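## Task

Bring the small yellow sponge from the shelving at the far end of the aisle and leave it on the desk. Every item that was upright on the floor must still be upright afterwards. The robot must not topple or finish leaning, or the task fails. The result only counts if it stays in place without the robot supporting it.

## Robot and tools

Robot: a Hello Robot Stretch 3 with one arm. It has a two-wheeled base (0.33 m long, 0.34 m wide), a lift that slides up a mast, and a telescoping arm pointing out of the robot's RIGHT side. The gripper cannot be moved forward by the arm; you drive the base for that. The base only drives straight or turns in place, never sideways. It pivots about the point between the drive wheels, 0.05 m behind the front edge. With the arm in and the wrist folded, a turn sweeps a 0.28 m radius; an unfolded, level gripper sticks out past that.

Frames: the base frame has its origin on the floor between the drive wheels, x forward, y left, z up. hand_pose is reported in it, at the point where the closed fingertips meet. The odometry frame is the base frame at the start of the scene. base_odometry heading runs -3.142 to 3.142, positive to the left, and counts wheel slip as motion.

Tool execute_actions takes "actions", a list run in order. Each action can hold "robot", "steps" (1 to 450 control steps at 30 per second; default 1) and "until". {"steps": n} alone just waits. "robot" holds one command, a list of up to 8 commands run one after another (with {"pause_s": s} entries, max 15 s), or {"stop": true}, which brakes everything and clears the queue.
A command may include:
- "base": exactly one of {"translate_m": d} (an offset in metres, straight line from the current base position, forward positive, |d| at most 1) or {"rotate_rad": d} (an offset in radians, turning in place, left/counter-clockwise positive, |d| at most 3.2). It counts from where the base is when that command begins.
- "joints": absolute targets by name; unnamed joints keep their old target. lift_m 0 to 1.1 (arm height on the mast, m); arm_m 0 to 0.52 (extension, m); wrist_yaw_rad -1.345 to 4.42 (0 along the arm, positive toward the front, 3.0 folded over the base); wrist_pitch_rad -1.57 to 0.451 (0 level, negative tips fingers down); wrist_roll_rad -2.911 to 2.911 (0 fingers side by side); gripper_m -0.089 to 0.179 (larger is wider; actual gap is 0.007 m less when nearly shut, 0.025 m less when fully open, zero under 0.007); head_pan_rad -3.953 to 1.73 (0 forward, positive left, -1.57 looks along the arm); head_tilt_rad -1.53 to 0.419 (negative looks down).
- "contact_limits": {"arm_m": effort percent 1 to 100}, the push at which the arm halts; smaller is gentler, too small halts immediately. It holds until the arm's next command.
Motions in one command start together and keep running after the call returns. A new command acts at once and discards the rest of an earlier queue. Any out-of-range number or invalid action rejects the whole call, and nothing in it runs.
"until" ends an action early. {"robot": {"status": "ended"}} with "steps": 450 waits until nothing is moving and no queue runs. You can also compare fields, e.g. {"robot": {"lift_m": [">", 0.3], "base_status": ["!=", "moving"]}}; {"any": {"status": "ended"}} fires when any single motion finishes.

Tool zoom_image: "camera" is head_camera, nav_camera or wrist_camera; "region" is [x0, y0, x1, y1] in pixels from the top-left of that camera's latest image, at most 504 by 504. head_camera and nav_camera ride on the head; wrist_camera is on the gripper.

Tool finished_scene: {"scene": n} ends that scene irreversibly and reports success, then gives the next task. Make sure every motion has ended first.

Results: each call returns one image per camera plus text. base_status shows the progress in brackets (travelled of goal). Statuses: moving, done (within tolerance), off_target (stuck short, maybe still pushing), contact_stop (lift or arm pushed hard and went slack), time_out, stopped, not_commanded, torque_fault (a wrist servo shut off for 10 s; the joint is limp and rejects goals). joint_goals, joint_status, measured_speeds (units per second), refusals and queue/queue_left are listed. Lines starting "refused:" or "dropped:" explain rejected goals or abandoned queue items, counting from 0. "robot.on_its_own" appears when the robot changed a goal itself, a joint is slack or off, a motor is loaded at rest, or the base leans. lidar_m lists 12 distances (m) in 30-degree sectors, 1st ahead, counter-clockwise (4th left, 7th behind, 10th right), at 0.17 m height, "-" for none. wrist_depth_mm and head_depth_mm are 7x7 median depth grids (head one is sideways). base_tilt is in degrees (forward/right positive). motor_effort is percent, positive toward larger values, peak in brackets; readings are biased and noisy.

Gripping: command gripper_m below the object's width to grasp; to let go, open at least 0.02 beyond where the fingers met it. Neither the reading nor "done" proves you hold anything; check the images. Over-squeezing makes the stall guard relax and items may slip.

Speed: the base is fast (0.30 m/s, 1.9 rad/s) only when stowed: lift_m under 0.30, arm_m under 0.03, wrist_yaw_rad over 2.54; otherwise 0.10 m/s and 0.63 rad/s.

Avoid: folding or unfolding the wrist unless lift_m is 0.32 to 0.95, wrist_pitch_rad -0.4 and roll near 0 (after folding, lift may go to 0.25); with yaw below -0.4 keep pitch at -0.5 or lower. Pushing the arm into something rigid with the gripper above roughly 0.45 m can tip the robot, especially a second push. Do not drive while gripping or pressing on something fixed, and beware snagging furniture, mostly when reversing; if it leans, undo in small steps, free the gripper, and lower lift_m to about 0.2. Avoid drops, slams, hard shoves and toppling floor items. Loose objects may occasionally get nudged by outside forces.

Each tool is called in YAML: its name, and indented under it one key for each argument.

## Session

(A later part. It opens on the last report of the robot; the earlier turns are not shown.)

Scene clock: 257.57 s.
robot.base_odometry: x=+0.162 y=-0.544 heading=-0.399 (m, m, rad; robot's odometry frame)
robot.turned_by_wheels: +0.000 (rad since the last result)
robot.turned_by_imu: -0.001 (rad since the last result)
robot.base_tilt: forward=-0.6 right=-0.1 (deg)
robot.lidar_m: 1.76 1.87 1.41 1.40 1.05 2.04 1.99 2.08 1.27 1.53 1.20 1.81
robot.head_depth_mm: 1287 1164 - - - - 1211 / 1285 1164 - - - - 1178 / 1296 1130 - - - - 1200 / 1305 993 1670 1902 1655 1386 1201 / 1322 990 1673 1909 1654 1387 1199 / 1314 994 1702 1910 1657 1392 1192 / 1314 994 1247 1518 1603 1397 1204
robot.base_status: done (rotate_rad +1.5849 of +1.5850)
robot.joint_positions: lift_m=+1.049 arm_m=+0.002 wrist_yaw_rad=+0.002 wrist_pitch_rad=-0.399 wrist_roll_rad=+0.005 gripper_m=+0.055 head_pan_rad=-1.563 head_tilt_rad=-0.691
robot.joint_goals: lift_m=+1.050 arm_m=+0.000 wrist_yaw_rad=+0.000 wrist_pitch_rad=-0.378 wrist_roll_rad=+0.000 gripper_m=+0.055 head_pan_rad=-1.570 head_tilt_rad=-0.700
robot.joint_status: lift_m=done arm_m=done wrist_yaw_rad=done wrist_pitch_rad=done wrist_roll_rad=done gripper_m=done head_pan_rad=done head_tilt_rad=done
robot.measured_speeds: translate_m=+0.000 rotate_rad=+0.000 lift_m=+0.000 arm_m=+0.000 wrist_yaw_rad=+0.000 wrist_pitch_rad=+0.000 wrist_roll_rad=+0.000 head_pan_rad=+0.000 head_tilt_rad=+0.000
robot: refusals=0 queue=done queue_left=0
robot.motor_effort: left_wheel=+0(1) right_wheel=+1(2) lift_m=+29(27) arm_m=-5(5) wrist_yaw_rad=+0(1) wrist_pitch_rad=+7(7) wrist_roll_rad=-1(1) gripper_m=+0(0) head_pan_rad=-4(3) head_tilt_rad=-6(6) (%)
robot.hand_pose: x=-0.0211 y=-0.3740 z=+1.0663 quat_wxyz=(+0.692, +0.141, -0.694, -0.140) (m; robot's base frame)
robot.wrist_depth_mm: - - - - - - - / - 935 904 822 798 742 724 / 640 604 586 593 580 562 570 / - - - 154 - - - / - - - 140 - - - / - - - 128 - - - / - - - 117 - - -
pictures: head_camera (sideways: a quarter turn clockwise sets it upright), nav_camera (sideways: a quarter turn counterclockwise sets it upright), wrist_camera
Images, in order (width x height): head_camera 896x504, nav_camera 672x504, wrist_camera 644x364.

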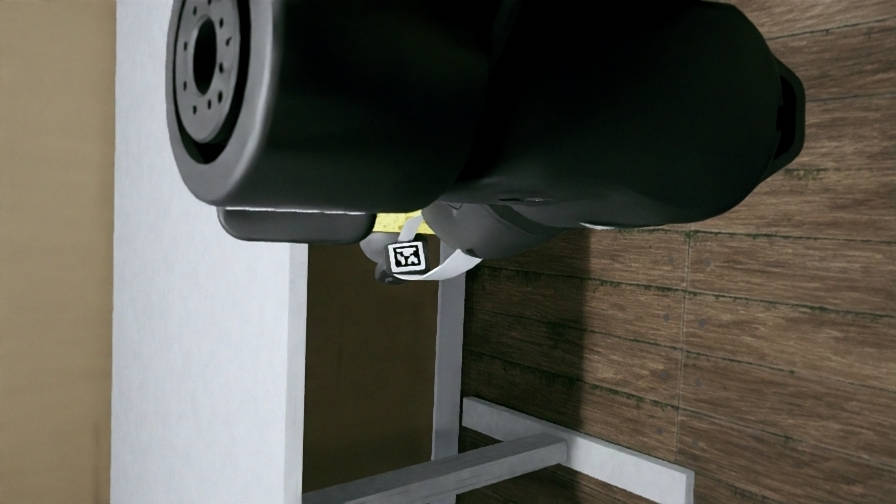

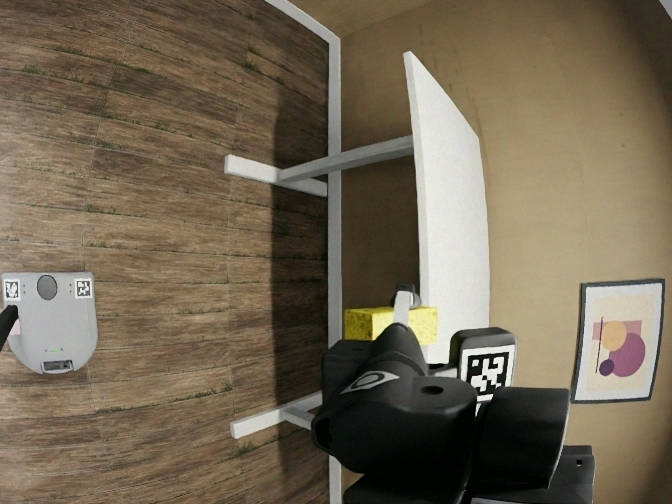

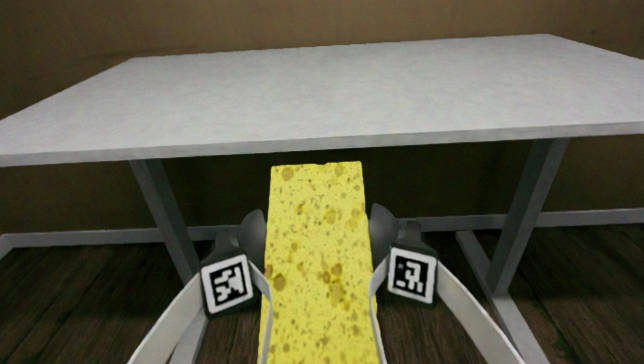

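execute_actions:
  actions:
    - {"robot":[{"base":{"rotate_rad":-1.585}},{"base":{"translate_m":0.25}},{"base":{"rotate_rad":1.585}}],"steps":450,"until":{"robot":{"status":"ended"}}}

Scene clock: 268.67 s.
robot.base_odometry: x=+0.062 y=-0.773 heading=-0.399 (m, m, rad; robot's odometry frame)
robot.turned_by_wheels: +0.000 (rad since the last result)
robot.turned_by_imu: -0.003 (rad since the last result)
robot.base_tilt: forward=-0.6 right=+0.0 (deg)
robot.lidar_m: 1.75 1.87 1.67 1.39 1.17 2.05 2.00 1.74 1.07 1.28 0.98 1.82
robot.head_depth_mm: 1068 1132 - - - - 1196 / 1073 1135 - - - - 1184 / 1083 1126 - - - - 1202 / 1091 994 696 1612 1651 1396 1206 / 1103 991 696 1633 1654 1384 1203 / 1105 997 698 1638 1656 1386 1201 / 1112 996 700 1660 1576 1394 1203
robot.base_status: done (rotate_rad +1.5849 of +1.5850)
robot.joint_positions: lift_m=+1.049 arm_m=+0.002 wrist_yaw_rad=+0.001 wrist_pitch_rad=-0.399 wrist_roll_rad=+0.005 gripper_m=+0.055 head_pan_rad=-1.563 head_tilt_rad=-0.691
robot.joint_goals: lift_m=+1.050 arm_m=+0.000 wrist_yaw_rad=+0.000 wrist_pitch_rad=-0.378 wrist_roll_rad=+0.000 gripper_m=+0.055 head_pan_rad=-1.570 head_tilt_rad=-0.700
robot.joint_status: lift_m=done arm_m=done wrist_yaw_rad=done wrist_pitch_rad=done wrist_roll_rad=done gripper_m=done head_pan_rad=done head_tilt_rad=done
robot.measured_speeds: translate_m=+0.000 rotate_rad=+0.000 lift_m=+0.000 arm_m=+0.000 wrist_yaw_rad=+0.000 wrist_pitch_rad=+0.000 wrist_roll_rad=+0.000 head_pan_rad=+0.000 head_tilt_rad=+0.000
robot: refusals=0 queue=done queue_left=0
robot.motor_effort: left_wheel=-1(5) right_wheel=+1(4) lift_m=+29(29) arm_m=-5(5) wrist_yaw_rad=+0(1) wrist_pitch_rad=+7(7) wrist_roll_rad=-2(1) gripper_m=+0(1) head_pan_rad=-4(4) head_tilt_rad=-6(7) (%)
robot.hand_pose: x=-0.0212 y=-0.3740 z=+1.0663 quat_wxyz=(+0.692, +0.141, -0.694, -0.140) (m; robot's base frame)
robot.wrist_depth_mm: 934 951 955 925 951 941 935 / - 966 889 831 818 745 713 / 627 618 573 564 540 512 505 / 460 451 433 155 403 394 384 / 363 353 345 139 337 335 330 / - 953 - 128 - - - / - - - 117 - - -
pictures: head_camera (sideways: a quarter turn clockwise sets it upright), nav_camera (sideways: a quarter turn counterclockwise sets it upright), wrist_camera
Images, in order (width x height): head_camera 896x504, nav_camera 672x504, wrist_camera 644x364.

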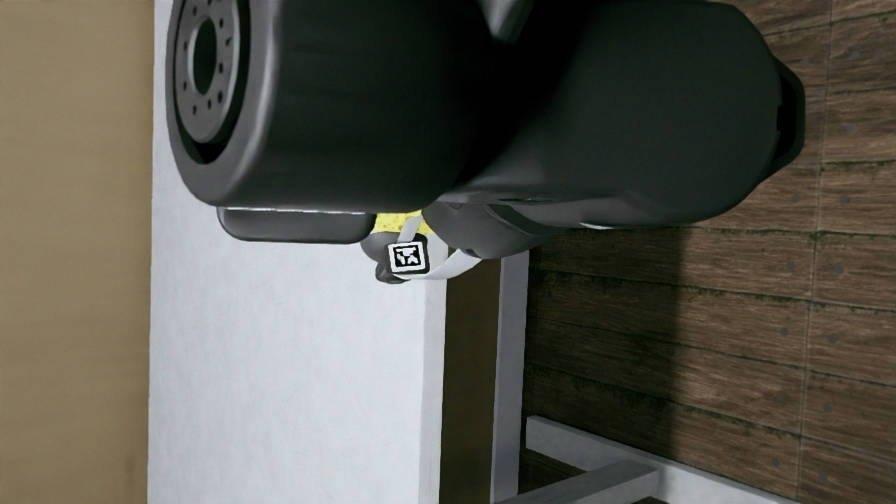

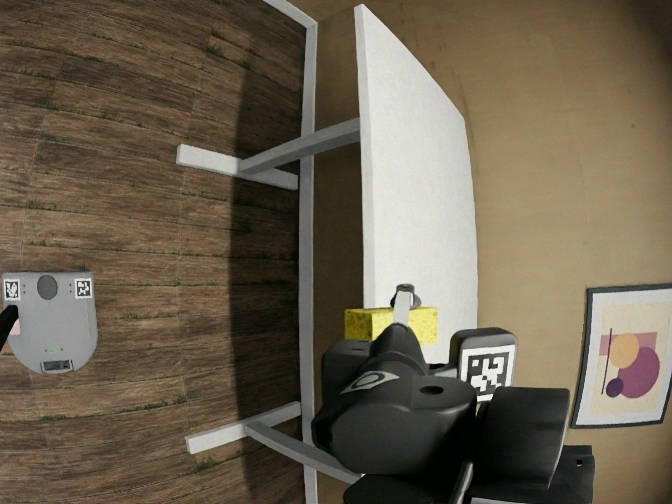

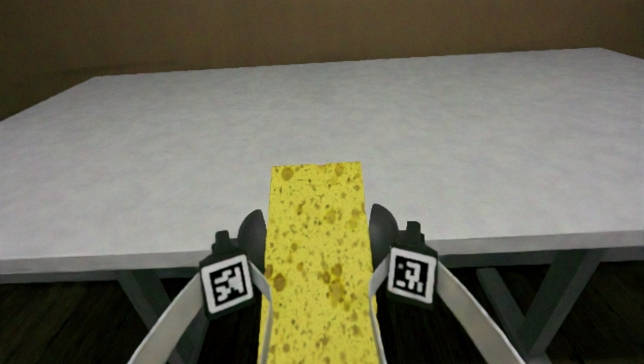

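execute_actions:
  actions:
    - {"robot":[{"joints":{"lift_m":1.1}},{"joints":{"arm_m":0.3},"contact_limits":{"arm_m":20}}],"steps":450,"until":{"robot":{"status":"ended"}}}

Scene clock: 274.87 s.
robot.base_odometry: x=+0.062 y=-0.773 heading=-0.399 (m, m, rad; robot's odometry frame)
robot.turned_by_wheels: +0.000 (rad since the last result)
robot.turned_by_imu: -0.001 (rad since the last result)
robot.base_tilt: forward=-0.7 right=+0.0 (deg)
robot.lidar_m: 1.76 1.87 1.67 1.39 1.17 2.06 2.00 1.74 1.07 1.27 0.98 1.82
robot.head_depth_mm: 1103 983 693 593 1652 1382 1201 / 1112 989 694 594 1656 1395 1201 / - 838 697 593 1643 1389 1203 / 1091 935 695 1601 1658 1390 1205 / 1097 992 695 1628 1650 1404 1196 / 1103 990 697 1631 1646 1379 1204 / 1114 992 699 1654 1563 1386 1198
robot.base_status: done (rotate_rad +1.5849 of +1.5850)
robot.joint_positions: lift_m=+1.099 arm_m=+0.300 wrist_yaw_rad=+0.001 wrist_pitch_rad=-0.399 wrist_roll_rad=+0.005 gripper_m=+0.055 head_pan_rad=-1.563 head_tilt_rad=-0.691
robot.joint_goals: lift_m=+1.100 arm_m=+0.300 wrist_yaw_rad=+0.000 wrist_pitch_rad=-0.378 wrist_roll_rad=+0.000 gripper_m=+0.055 head_pan_rad=-1.570 head_tilt_rad=-0.700
robot.joint_status: lift_m=done arm_m=done wrist_yaw_rad=done wrist_pitch_rad=done wrist_roll_rad=done gripper_m=done head_pan_rad=done head_tilt_rad=done
robot.measured_speeds: translate_m=+0.000 rotate_rad=+0.000 lift_m=+0.000 arm_m=+0.000 wrist_yaw_rad=+0.000 wrist_pitch_rad=+0.000 wrist_roll_rad=+0.000 head_pan_rad=+0.000 head_tilt_rad=+0.000
robot: refusals=0 queue=done queue_left=0
robot.motor_effort: left_wheel=-1(1) right_wheel=+2(2) lift_m=+29(26) arm_m=+5(4) wrist_yaw_rad=+0(0) wrist_pitch_rad=+7(7) wrist_roll_rad=-2(1) gripper_m=-1(1) head_pan_rad=-3(3) head_tilt_rad=-6(7) (%)
robot.contact_limits: arm_m 20 (drawing in: default 26, maximum 43; extending or still: default 35, maximum 58)
robot.hand_pose: x=-0.0213 y=-0.6713 z=+1.1156 quat_wxyz=(+0.692, +0.140, -0.694, -0.141) (m; robot's base frame)
robot.wrist_depth_mm: 669 677 666 659 659 679 661 / 726 725 718 734 714 723 733 / 762 709 703 671 650 629 589 / 557 526 527 154 495 481 467 / 434 425 421 139 413 391 378 / 357 355 - 128 - 330 319 / 304 302 294 117 286 282 280
pictures: head_camera (sideways: a quarter turn clockwise sets it upright), nav_camera (sideways: a quarter turn counterclockwise sets it upright), wrist_camera
Images, in order (width x height): head_camera 896x504, nav_camera 672x504, wrist_camera 644x364.

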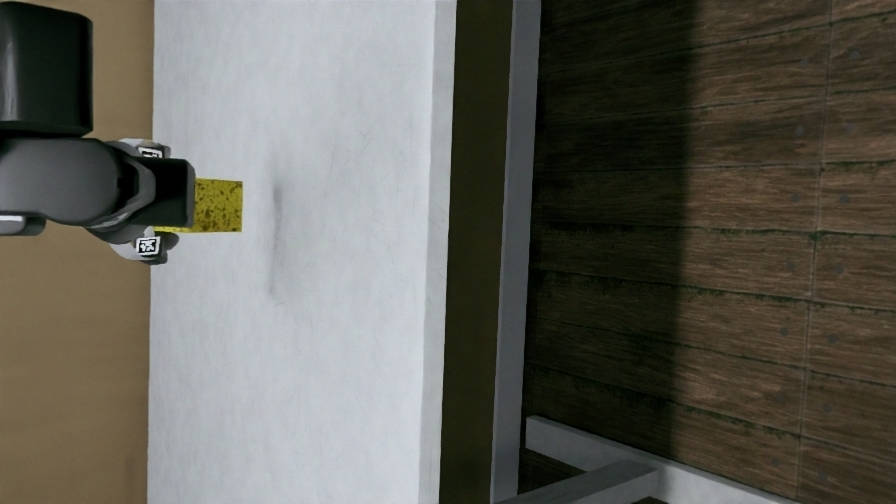

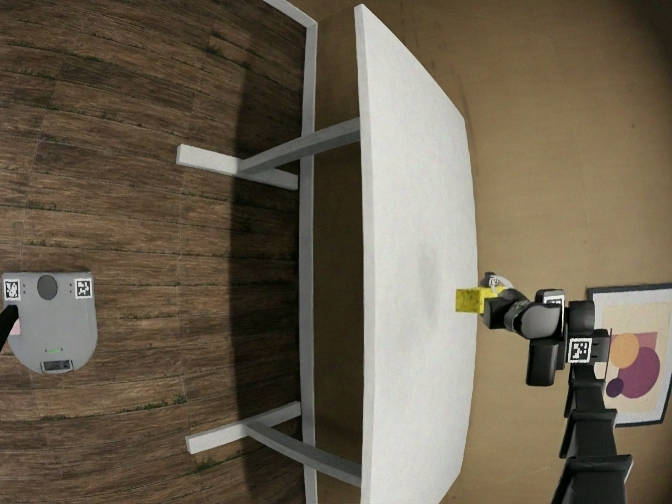

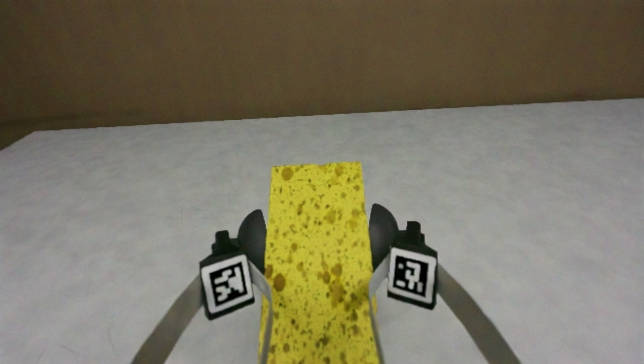

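execute_actions:
  actions:
    - {"robot":{"joints":{"wrist_pitch_rad":0.02}},"steps":200,"until":{"robot":{"status":"ended"}}}

Scene clock: 276.70 s.
robot.base_odometry: x=+0.062 y=-0.773 heading=-0.399 (m, m, rad; robot's odometry frame)
robot.turned_by_wheels: +0.000 (rad since the last result)
robot.turned_by_imu: +0.000 (rad since the last result)
robot.base_tilt: forward=-0.6 right=-0.1 (deg)
robot.lidar_m: 1.75 1.86 1.68 1.38 1.17 2.05 2.00 1.74 1.07 1.28 0.98 1.82
robot.head_depth_mm: 1111 988 695 592 1648 1388 1195 / 1109 990 695 593 1652 1383 1199 / - 932 695 593 1652 1392 1197 / 1108 988 696 1621 1658 1399 1206 / 1099 988 697 1637 1645 1402 1196 / 1106 991 695 1633 1661 1401 1204 / 1117 990 696 1653 1561 1382 1207
robot.base_status: done (rotate_rad +1.5849 of +1.5850)
robot.joint_positions: lift_m=+1.099 arm_m=+0.300 wrist_yaw_rad=+0.001 wrist_pitch_rad=-0.007 wrist_roll_rad=+0.005 gripper_m=+0.055 head_pan_rad=-1.563 head_tilt_rad=-0.691
robot.joint_goals: lift_m=+1.100 arm_m=+0.300 wrist_yaw_rad=+0.000 wrist_pitch_rad=+0.020 wrist_roll_rad=+0.000 gripper_m=+0.055 head_pan_rad=-1.570 head_tilt_rad=-0.700
robot.joint_status: lift_m=done arm_m=done wrist_yaw_rad=done wrist_pitch_rad=done wrist_roll_rad=done gripper_m=done head_pan_rad=done head_tilt_rad=done
robot.measured_speeds: translate_m=+0.000 rotate_rad=+0.000 lift_m=+0.000 arm_m=+0.000 wrist_yaw_rad=+0.000 wrist_pitch_rad=+0.000 wrist_roll_rad=+0.000 head_pan_rad=+0.000 head_tilt_rad=+0.000
robot: refusals=0 queue=done queue_left=0
robot.motor_effort: left_wheel=-1(0) right_wheel=+1(1) lift_m=+29(29) arm_m=+5(5) wrist_yaw_rad=+0(0) wrist_pitch_rad=+9(8) wrist_roll_rad=-1(1) gripper_m=-1(1) head_pan_rad=-3(3) head_tilt_rad=-7(6) (%)
robot.contact_limits: arm_m 20 (drawing in: default 26, maximum 43; extending or still: default 35, maximum 58)
robot.hand_pose: x=-0.0212 y=-0.7007 z=+1.2116 quat_wxyz=(+0.706, +0.003, -0.709, -0.002) (m; robot's base frame)
robot.wrist_depth_mm: 709 705 702 676 659 659 670 / 724 714 719 691 714 705 675 / 740 737 733 719 739 717 727 / 760 756 761 157 747 752 747 / 791 809 781 140 763 761 750 / 715 681 - 127 - 593 570 / 530 508 493 116 465 449 438
pictures: head_camera (sideways: a quarter turn clockwise sets it upright), nav_camera (sideways: a quarter turn counterclockwise sets it upright), wrist_camera
Images, in order (width x height): head_camera 896x504, nav_camera 672x504, wrist_camera 644x364.

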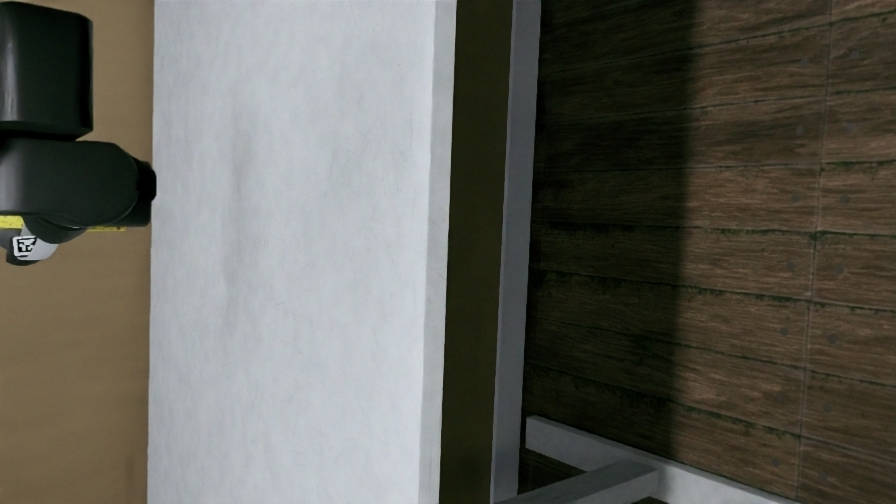

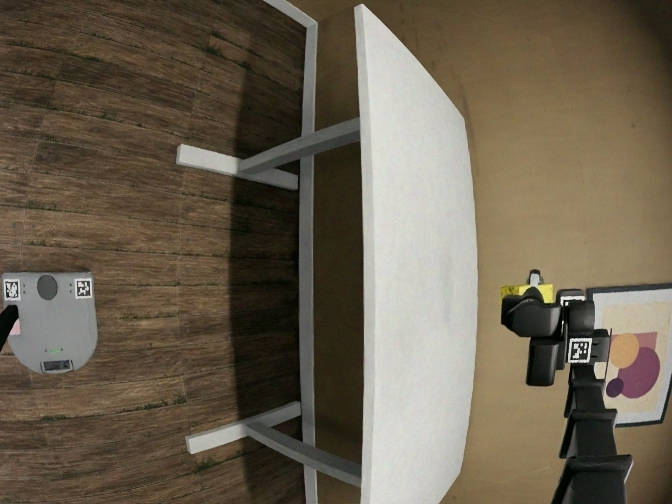

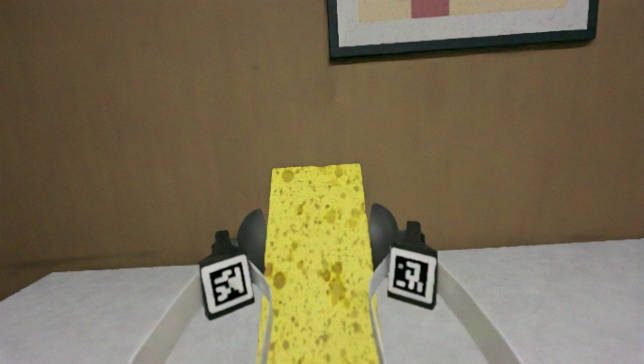

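execute_actions:
  actions:
    - {"robot":{"joints":{"lift_m":1.0,"arm_m":0.45,"head_tilt_rad":-0.45}},"steps":300,"until":{"robot":{"status":"ended"}}}

Scene clock: 279.20 s.
robot.base_odometry: x=+0.062 y=-0.773 heading=-0.399 (m, m, rad; robot's odometry frame)
robot.turned_by_wheels: +0.000 (rad since the last result)
robot.turned_by_imu: +0.000 (rad since the last result)
robot.base_tilt: forward=-0.7 right=-0.1 (deg)
robot.lidar_m: 1.75 1.86 1.67 1.39 1.17 2.05 2.00 1.74 1.07 1.28 0.98 1.82
robot.head_depth_mm: 1054 1135 - 756 599 1604 1363 / 1058 1134 1102 798 600 1612 1368 / 1069 1144 - 796 599 1617 1364 / 1072 1157 1194 793 600 1624 1367 / 1079 1175 1223 800 598 1631 1357 / 1092 1175 1235 798 597 1650 1363 / 1096 1187 1245 796 623 1665 1330
robot.base_status: done (rotate_rad +1.5849 of +1.5850)
robot.joint_positions: lift_m=+1.001 arm_m=+0.450 wrist_yaw_rad=+0.001 wrist_pitch_rad=-0.005 wrist_roll_rad=+0.005 gripper_m=+0.055 head_pan_rad=-1.563 head_tilt_rad=-0.458
robot.joint_goals: lift_m=+1.000 arm_m=+0.450 wrist_yaw_rad=+0.000 wrist_pitch_rad=+0.020 wrist_roll_rad=+0.000 gripper_m=+0.055 head_pan_rad=-1.570 head_tilt_rad=-0.450
robot.joint_status: lift_m=done arm_m=done wrist_yaw_rad=done wrist_pitch_rad=done wrist_roll_rad=done gripper_m=done head_pan_rad=done head_tilt_rad=done
robot.measured_speeds: translate_m=+0.000 rotate_rad=+0.000 lift_m=+0.000 arm_m=+0.000 wrist_yaw_rad=+0.000 wrist_pitch_rad=+0.000 wrist_roll_rad=+0.000 head_pan_rad=+0.000 head_tilt_rad=+0.000
robot: refusals=0 queue=done queue_left=0
robot.motor_effort: left_wheel=-1(1) right_wheel=+1(1) lift_m=+10(29) arm_m=+5(7) wrist_yaw_rad=+0(0) wrist_pitch_rad=+8(9) wrist_roll_rad=-1(2) gripper_m=+0(0) head_pan_rad=-3(3) head_tilt_rad=+4(29) (%)
robot.hand_pose: x=-0.0212 y=-0.8507 z=+1.1139 quat_wxyz=(+0.706, +0.002, -0.709, -0.002) (m; robot's base frame)
robot.wrist_depth_mm: 548 555 552 548 536 535 542 / 567 582 559 566 570 562 549 / 596 591 579 578 570 576 573 / 618 602 606 157 599 595 589 / 636 622 616 140 606 584 544 / 483 471 - 127 - 409 392 / 365 352 339 115 321 310 305
pictures: head_camera (sideways: a quarter turn clockwise sets it upright), nav_camera (sideways: a quarter turn counterclockwise sets it upright), wrist_camera
Images, in order (width x height): head_camera 896x504, nav_camera 672x504, wrist_camera 644x364.

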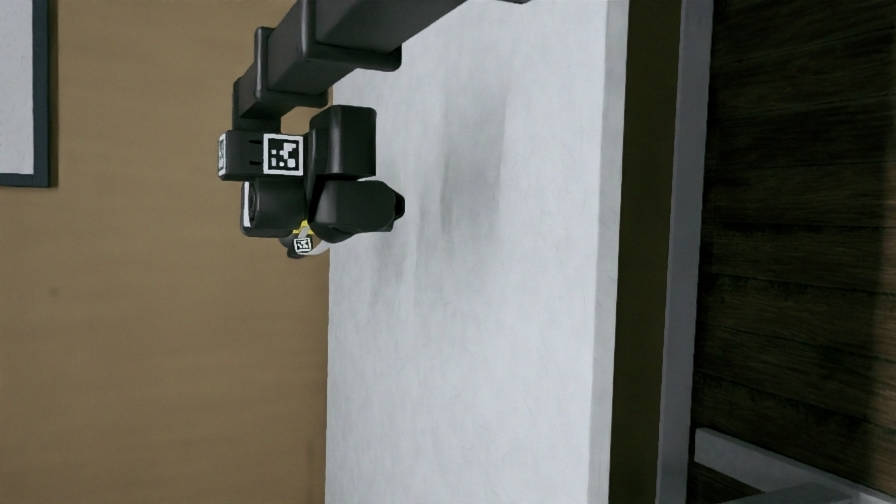

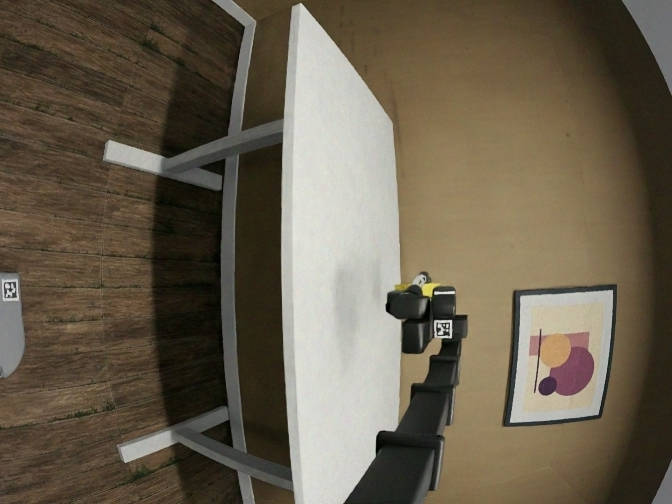

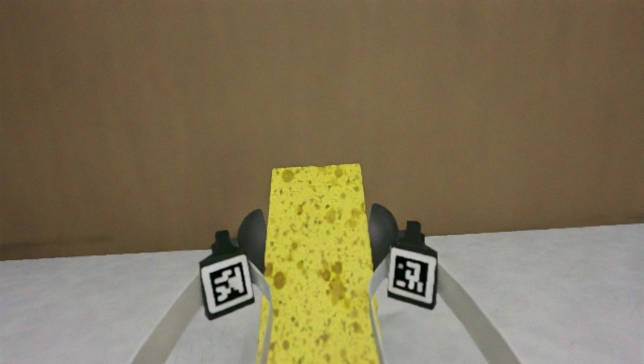

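execute_actions:
  actions:
    - {"robot":{"joints":{"lift_m":0.91}},"steps":300,"until":{"robot":{"status":"ended"}}}

Scene clock: 281.13 s.
robot.base_odometry: x=+0.062 y=-0.773 heading=-0.399 (m, m, rad; robot's odometry frame)
robot.turned_by_wheels: +0.000 (rad since the last result)
robot.turned_by_imu: +0.000 (rad since the last result)
robot.base_tilt: forward=-0.6 right=-0.1 (deg)
robot.lidar_m: 1.75 1.87 1.67 1.38 1.17 2.05 2.00 1.74 1.07 1.27 0.98 1.82
robot.head_depth_mm: 1055 1130 1192 897 - 1583 1367 / 1060 1155 1206 716 598 1622 1363 / 1071 1151 1229 - 598 1608 1375 / 1070 1162 1226 774 599 1620 1362 / 1077 1164 1222 797 597 1622 1367 / 1089 1179 1231 793 597 1648 1366 / 1096 1193 1242 794 625 1666 1331
robot.base_status: done (rotate_rad +1.5849 of +1.5850)
robot.joint_positions: lift_m=+0.911 arm_m=+0.450 wrist_yaw_rad=+0.001 wrist_pitch_rad=+0.002 wrist_roll_rad=+0.005 gripper_m=+0.055 head_pan_rad=-1.563 head_tilt_rad=-0.458
robot.joint_goals: lift_m=+0.910 arm_m=+0.450 wrist_yaw_rad=+0.000 wrist_pitch_rad=+0.020 wrist_roll_rad=+0.000 gripper_m=+0.055 head_pan_rad=-1.570 head_tilt_rad=-0.450
robot.joint_status: lift_m=done arm_m=done wrist_yaw_rad=done wrist_pitch_rad=done wrist_roll_rad=done gripper_m=done head_pan_rad=done head_tilt_rad=done
robot.measured_speeds: translate_m=+0.000 rotate_rad=+0.000 lift_m=+0.000 arm_m=+0.000 wrist_yaw_rad=+0.000 wrist_pitch_rad=+0.000 wrist_roll_rad=+0.000 head_pan_rad=+0.000 head_tilt_rad=+0.000
robot: refusals=0 queue=done queue_left=0
robot.motor_effort: left_wheel=-1(0) right_wheel=+1(1) lift_m=+9(9) arm_m=+5(5) wrist_yaw_rad=+0(1) wrist_pitch_rad=+6(8) wrist_roll_rad=-2(1) gripper_m=-1(1) head_pan_rad=-3(4) head_tilt_rad=+4(5) (%)
robot.hand_pose: x=-0.0212 y=-0.8509 z=+1.0259 quat_wxyz=(+0.706, +0.000, -0.709, +0.001) (m; robot's base frame)
robot.wrist_depth_mm: 562 555 556 550 542 541 539 / 572 571 563 551 559 550 544 / 596 596 588 572 589 569 570 / 615 601 621 156 596 577 562 / 467 436 416 138 390 346 328 / 296 287 - 126 - 245 236 / 218 215 204 114 193 188 182
pictures: head_camera (sideways: a quarter turn clockwise sets it upright), nav_camera (sideways: a quarter turn counterclockwise sets it upright), wrist_camera
Images, in order (width x height): head_camera 896x504, nav_camera 672x504, wrist_camera 644x364.

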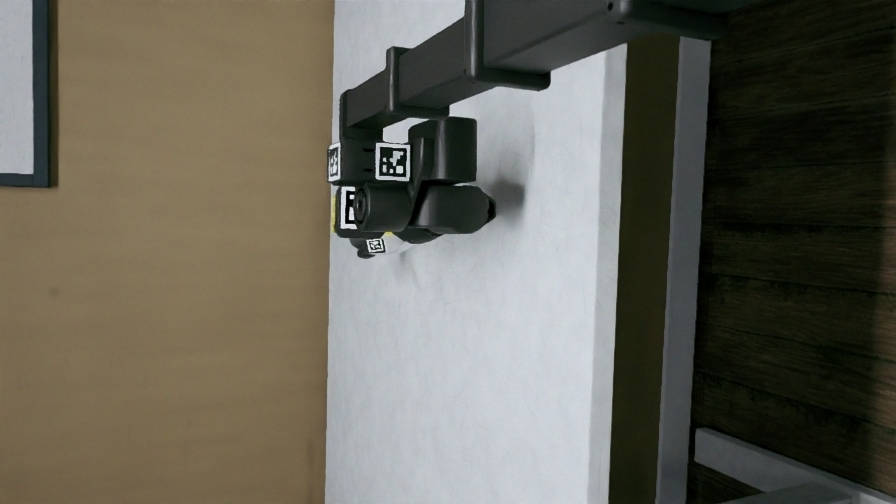

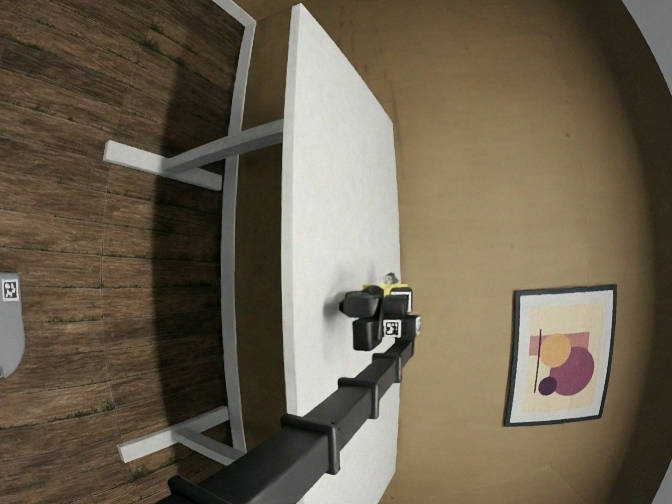

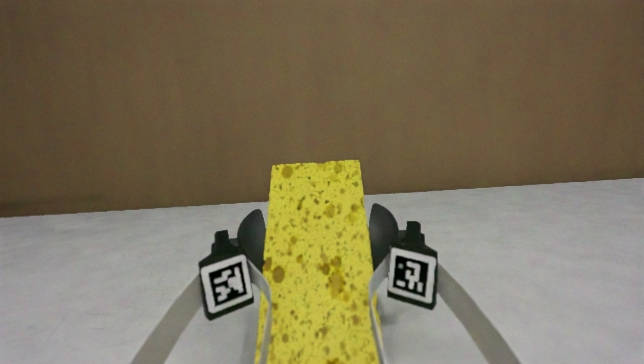

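execute_actions:
  actions:
    - {"robot":{"joints":{"lift_m":0.887}},"steps":200,"until":{"robot":{"status":"ended"}}}

Scene clock: 282.27 s.
robot.base_odometry: x=+0.062 y=-0.773 heading=-0.399 (m, m, rad; robot's odometry frame)
robot.turned_by_wheels: +0.000 (rad since the last result)
robot.turned_by_imu: +0.000 (rad since the last result)
robot.base_tilt: forward=-0.7 right=+0.0 (deg)
robot.lidar_m: 1.75 1.86 1.66 1.39 1.17 2.05 2.00 1.74 1.07 1.28 0.98 1.82
robot.head_depth_mm: 1054 1134 1193 844 - 1614 1372 / 1060 1137 1201 - 599 1613 1373 / 1069 1153 1223 - 597 1614 1369 / 1075 1158 1211 755 597 1618 1366 / 1086 1172 1220 799 599 1641 1365 / 1087 1179 1232 796 597 1654 1362 / 1095 1188 1244 795 624 1657 1337
robot.base_status: done (rotate_rad +1.5849 of +1.5850)
robot.joint_positions: lift_m=+0.888 arm_m=+0.450 wrist_yaw_rad=+0.001 wrist_pitch_rad=+0.004 wrist_roll_rad=+0.005 gripper_m=+0.055 head_pan_rad=-1.563 head_tilt_rad=-0.458
robot.joint_goals: lift_m=+0.887 arm_m=+0.450 wrist_yaw_rad=+0.000 wrist_pitch_rad=+0.020 wrist_roll_rad=+0.000 gripper_m=+0.055 head_pan_rad=-1.570 head_tilt_rad=-0.450
robot.joint_status: lift_m=done arm_m=done wrist_yaw_rad=done wrist_pitch_rad=done wrist_roll_rad=done gripper_m=done head_pan_rad=done head_tilt_rad=done
robot.measured_speeds: translate_m=+0.000 rotate_rad=+0.000 lift_m=+0.000 arm_m=+0.000 wrist_yaw_rad=+0.000 wrist_pitch_rad=+0.000 wrist_roll_rad=+0.000 head_pan_rad=+0.000 head_tilt_rad=+0.000
robot: refusals=0 queue=done queue_left=0
robot.motor_effort: left_wheel=-1(0) right_wheel=+1(1) lift_m=+9(8) arm_m=+4(5) wrist_yaw_rad=+0(0) wrist_pitch_rad=+5(6) wrist_roll_rad=-1(1) gripper_m=-1(2) head_pan_rad=-3(3) head_tilt_rad=+6(4) (%)
robot.hand_pose: x=-0.0212 y=-0.8509 z=+1.0033 quat_wxyz=(+0.706, -0.001, -0.709, +0.002) (m; robot's base frame)
robot.wrist_depth_mm: 557 562 550 545 542 539 542 / 585 573 569 560 560 557 553 / 588 580 582 129 575 573 560 / 614 600 597 127 562 493 456 / 387 364 348 125 325 290 274 / 244 237 - 123 188 204 195 / 180 177 170 122 159 155 151
pictures: head_camera (sideways: a quarter turn clockwise sets it upright), nav_camera (sideways: a quarter turn counterclockwise sets it upright), wrist_camera
Images, in order (width x height): head_camera 896x504, nav_camera 672x504, wrist_camera 644x364.

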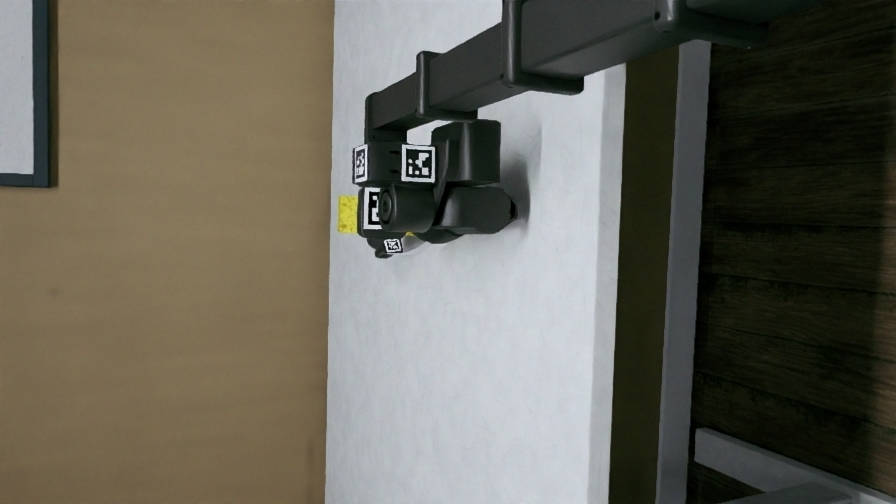

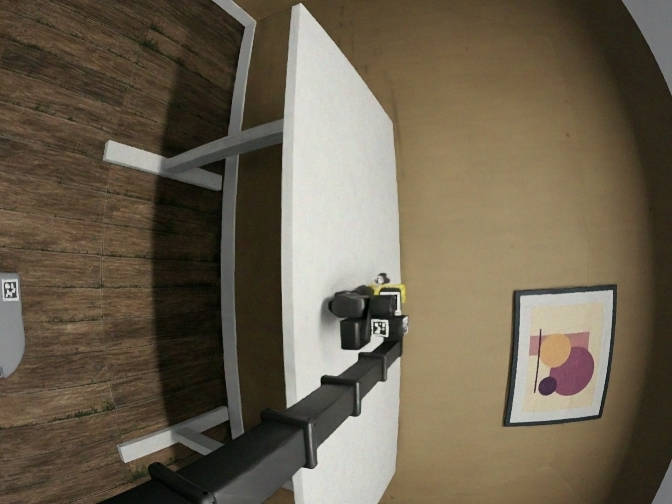

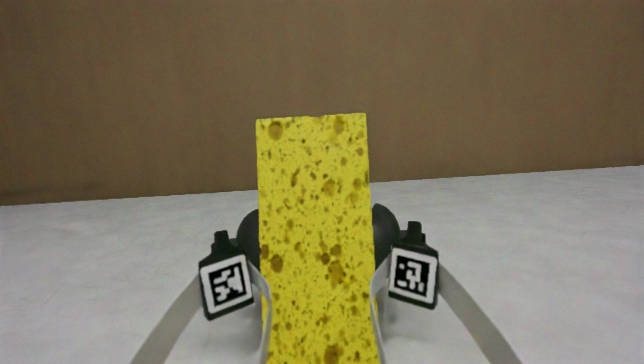

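execute_actions:
  actions:
    - {"robot":{"joints":{"gripper_m":0.15}},"steps":200,"until":{"robot":{"status":"ended"}}}
    - {"steps":20}

Scene clock: 284.53 s.
robot.base_odometry: x=+0.062 y=-0.773 heading=-0.399 (m, m, rad; robot's odometry frame)
robot.turned_by_wheels: +0.000 (rad since the last result)
robot.turned_by_imu: +0.000 (rad since the last result)
robot.base_tilt: forward=-0.6 right=-0.1 (deg)
robot.lidar_m: 1.75 1.86 1.67 1.39 1.17 2.05 2.00 1.74 1.07 1.28 0.98 1.82
robot.head_depth_mm: 1053 1137 1190 844 - 1604 1372 / 1060 1149 1210 - 599 1611 1371 / 1068 1151 1220 - 598 1625 1367 / 1079 1159 1219 752 598 1629 1361 / 1082 1169 1220 796 596 1642 1377 / 1096 1173 1237 794 599 1670 1372 / 1095 1189 1243 793 623 1676 1327
robot.base_status: done (rotate_rad +1.5849 of +1.5850)
robot.joint_positions: lift_m=+0.888 arm_m=+0.450 wrist_yaw_rad=+0.001 wrist_pitch_rad=+0.004 wrist_roll_rad=+0.005 gripper_m=+0.150 head_pan_rad=-1.563 head_tilt_rad=-0.458
robot.joint_goals: lift_m=+0.887 arm_m=+0.450 wrist_yaw_rad=+0.000 wrist_pitch_rad=+0.020 wrist_roll_rad=+0.000 gripper_m=+0.150 head_pan_rad=-1.570 head_tilt_rad=-0.450
robot.joint_status: lift_m=done arm_m=done wrist_yaw_rad=done wrist_pitch_rad=done wrist_roll_rad=done gripper_m=done head_pan_rad=done head_tilt_rad=done
robot.measured_speeds: translate_m=+0.000 rotate_rad=+0.000 lift_m=+0.000 arm_m=+0.000 wrist_yaw_rad=+0.000 wrist_pitch_rad=+0.000 wrist_roll_rad=+0.000 head_pan_rad=+0.000 head_tilt_rad=+0.000
robot: refusals=0 queue=done queue_left=0
robot.motor_effort: left_wheel=-1(1) right_wheel=+1(2) lift_m=+9(9) arm_m=+5(4) wrist_yaw_rad=+0(0) wrist_pitch_rad=+5(5) wrist_roll_rad=-1(2) gripper_m=+0(84) head_pan_rad=-3(4) head_tilt_rad=+4(5) (%)
robot.hand_pose: x=-0.0212 y=-0.8509 z=+1.0032 quat_wxyz=(+0.706, -0.001, -0.709, +0.001) (m; robot's base frame)
robot.wrist_depth_mm: 564 560 556 553 542 544 545 / 581 566 576 564 559 561 545 / 590 593 589 576 572 578 562 / 609 599 566 107 519 488 463 / 386 391 311 111 297 312 273 / 247 - 216 114 206 - 196 / - 168 169 118 158 156 152
pictures: head_camera (sideways: a quarter turn clockwise sets it upright), nav_camera (sideways: a quarter turn counterclockwise sets it upright), wrist_camera
Images, in order (width x height): head_camera 896x504, nav_camera 672x504, wrist_camera 644x364.

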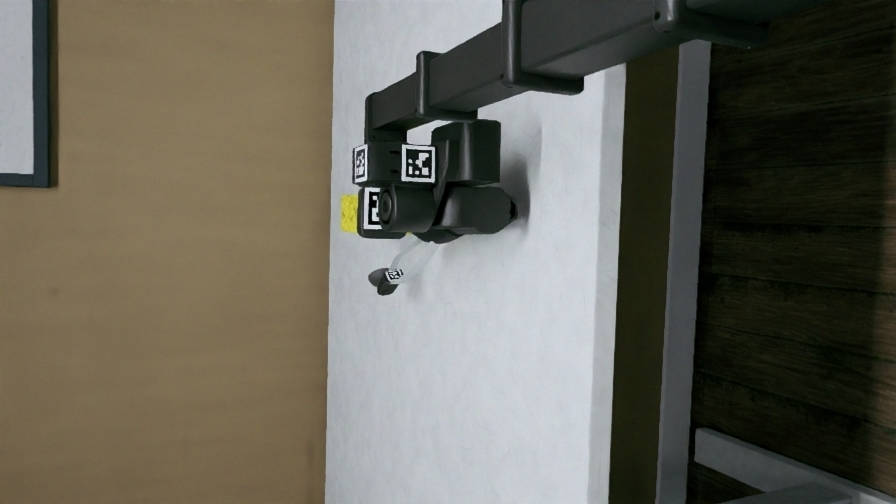

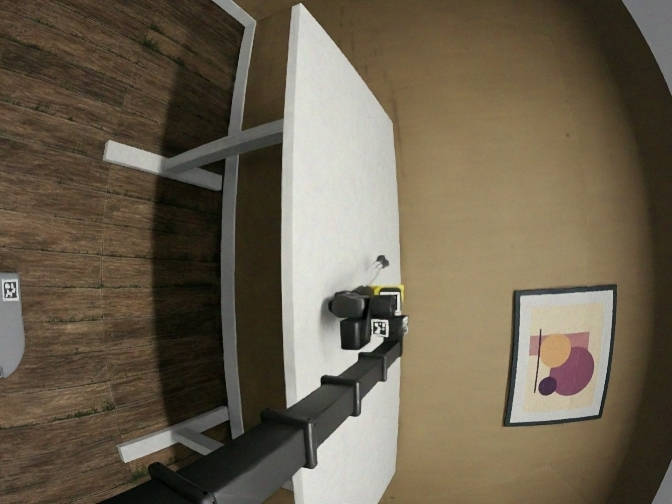

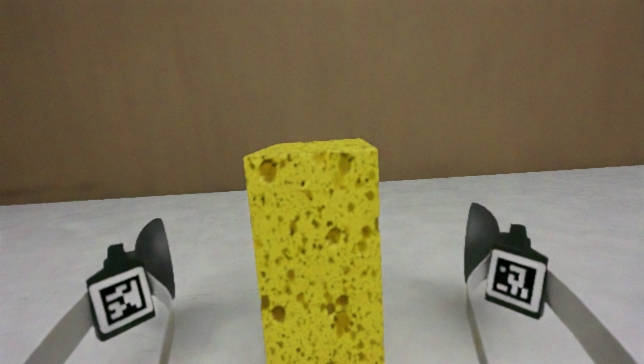

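execute_actions:
  actions:
    - {"robot":[{"joints":{"arm_m":0.25}},{"joints":{"lift_m":1.0}},{"joints":{"arm_m":0.0}}],"steps":450,"until":{"robot":{"status":"ended"}}}

Scene clock: 292.43 s.
robot.base_odometry: x=+0.062 y=-0.773 heading=-0.399 (m, m, rad; robot's odometry frame)
robot.turned_by_wheels: +0.000 (rad since the last result)
robot.turned_by_imu: -0.002 (rad since the last result)
robot.base_tilt: forward=-0.7 right=-0.1 (deg)
robot.lidar_m: 1.75 1.86 1.67 1.39 1.17 2.06 2.00 1.74 1.07 1.28 0.98 1.81
robot.head_depth_mm: 1054 1135 1200 845 574 - - / 1064 1149 1198 845 - - - / 1072 1151 1200 829 - - - / 1075 1165 1209 801 587 1615 1372 / 1081 1165 1226 843 599 1630 1360 / 1090 1177 1234 795 598 1663 1371 / 1093 1180 1243 795 626 1662 1338
robot.base_status: done (rotate_rad +1.5849 of +1.5850)
robot.joint_positions: lift_m=+0.999 arm_m=+0.002 wrist_yaw_rad=+0.001 wrist_pitch_rad=+0.002 wrist_roll_rad=+0.005 gripper_m=+0.150 head_pan_rad=-1.563 head_tilt_rad=-0.458
robot.joint_goals: lift_m=+1.000 arm_m=+0.000 wrist_yaw_rad=+0.000 wrist_pitch_rad=+0.020 wrist_roll_rad=+0.000 gripper_m=+0.150 head_pan_rad=-1.570 head_tilt_rad=-0.450
robot.joint_status: lift_m=done arm_m=done wrist_yaw_rad=done wrist_pitch_rad=done wrist_roll_rad=done gripper_m=done head_pan_rad=done head_tilt_rad=done
robot.measured_speeds: translate_m=+0.000 rotate_rad=+0.000 lift_m=+0.000 arm_m=+0.000 wrist_yaw_rad=+0.000 wrist_pitch_rad=+0.000 wrist_roll_rad=+0.000 head_pan_rad=+0.000 head_tilt_rad=+0.000
robot: refusals=0 queue=done queue_left=0
robot.motor_effort: left_wheel=-1(1) right_wheel=+1(1) lift_m=+29(28) arm_m=-5(5) wrist_yaw_rad=+0(0) wrist_pitch_rad=+6(6) wrist_roll_rad=-2(2) gripper_m=+0(0) head_pan_rad=-3(4) head_tilt_rad=+4(5) (%)
robot.hand_pose: x=-0.0213 y=-0.4036 z=+1.1146 quat_wxyz=(+0.706, +0.000, -0.709, +0.001) (m; robot's base frame)
robot.wrist_depth_mm: 953 - 995 969 957 972 952 / - - - 997 993 - 993 / - - - - - - - / - - - - - - 944 / - 811 696 608 624 634 562 / 505 - 461 446 432 - 398 / 383 340 347 339 332 317 312
pictures: head_camera (sideways: a quarter turn clockwise sets it upright), nav_camera (sideways: a quarter turn counterclockwise sets it upright), wrist_camera
Images, in order (width x height): head_camera 896x504, nav_camera 672x504, wrist_camera 644x364.

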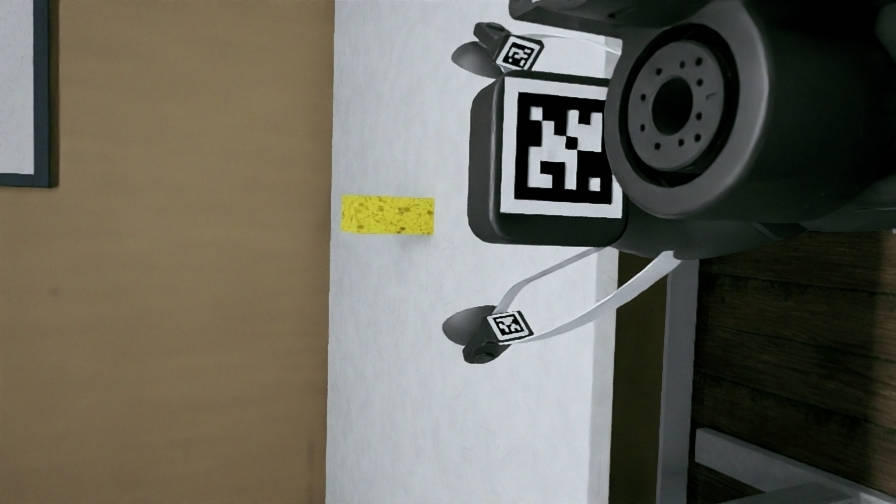

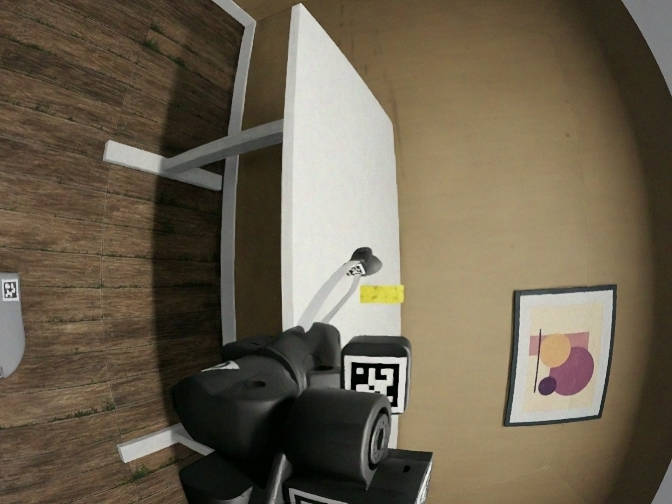

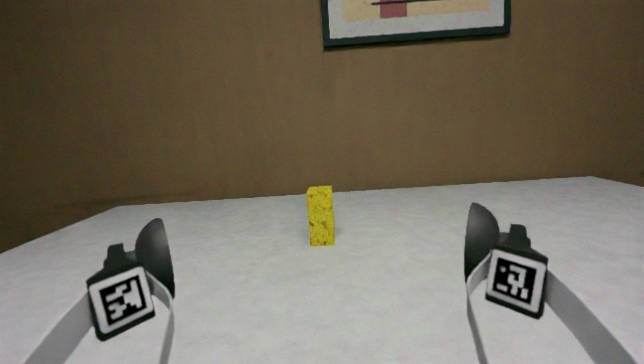

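The sponge is standing on the desk and the gripper is clear of it, so I'm ending the scene.

finished_scene:
  scene: 2

The scene is finished: the task was done.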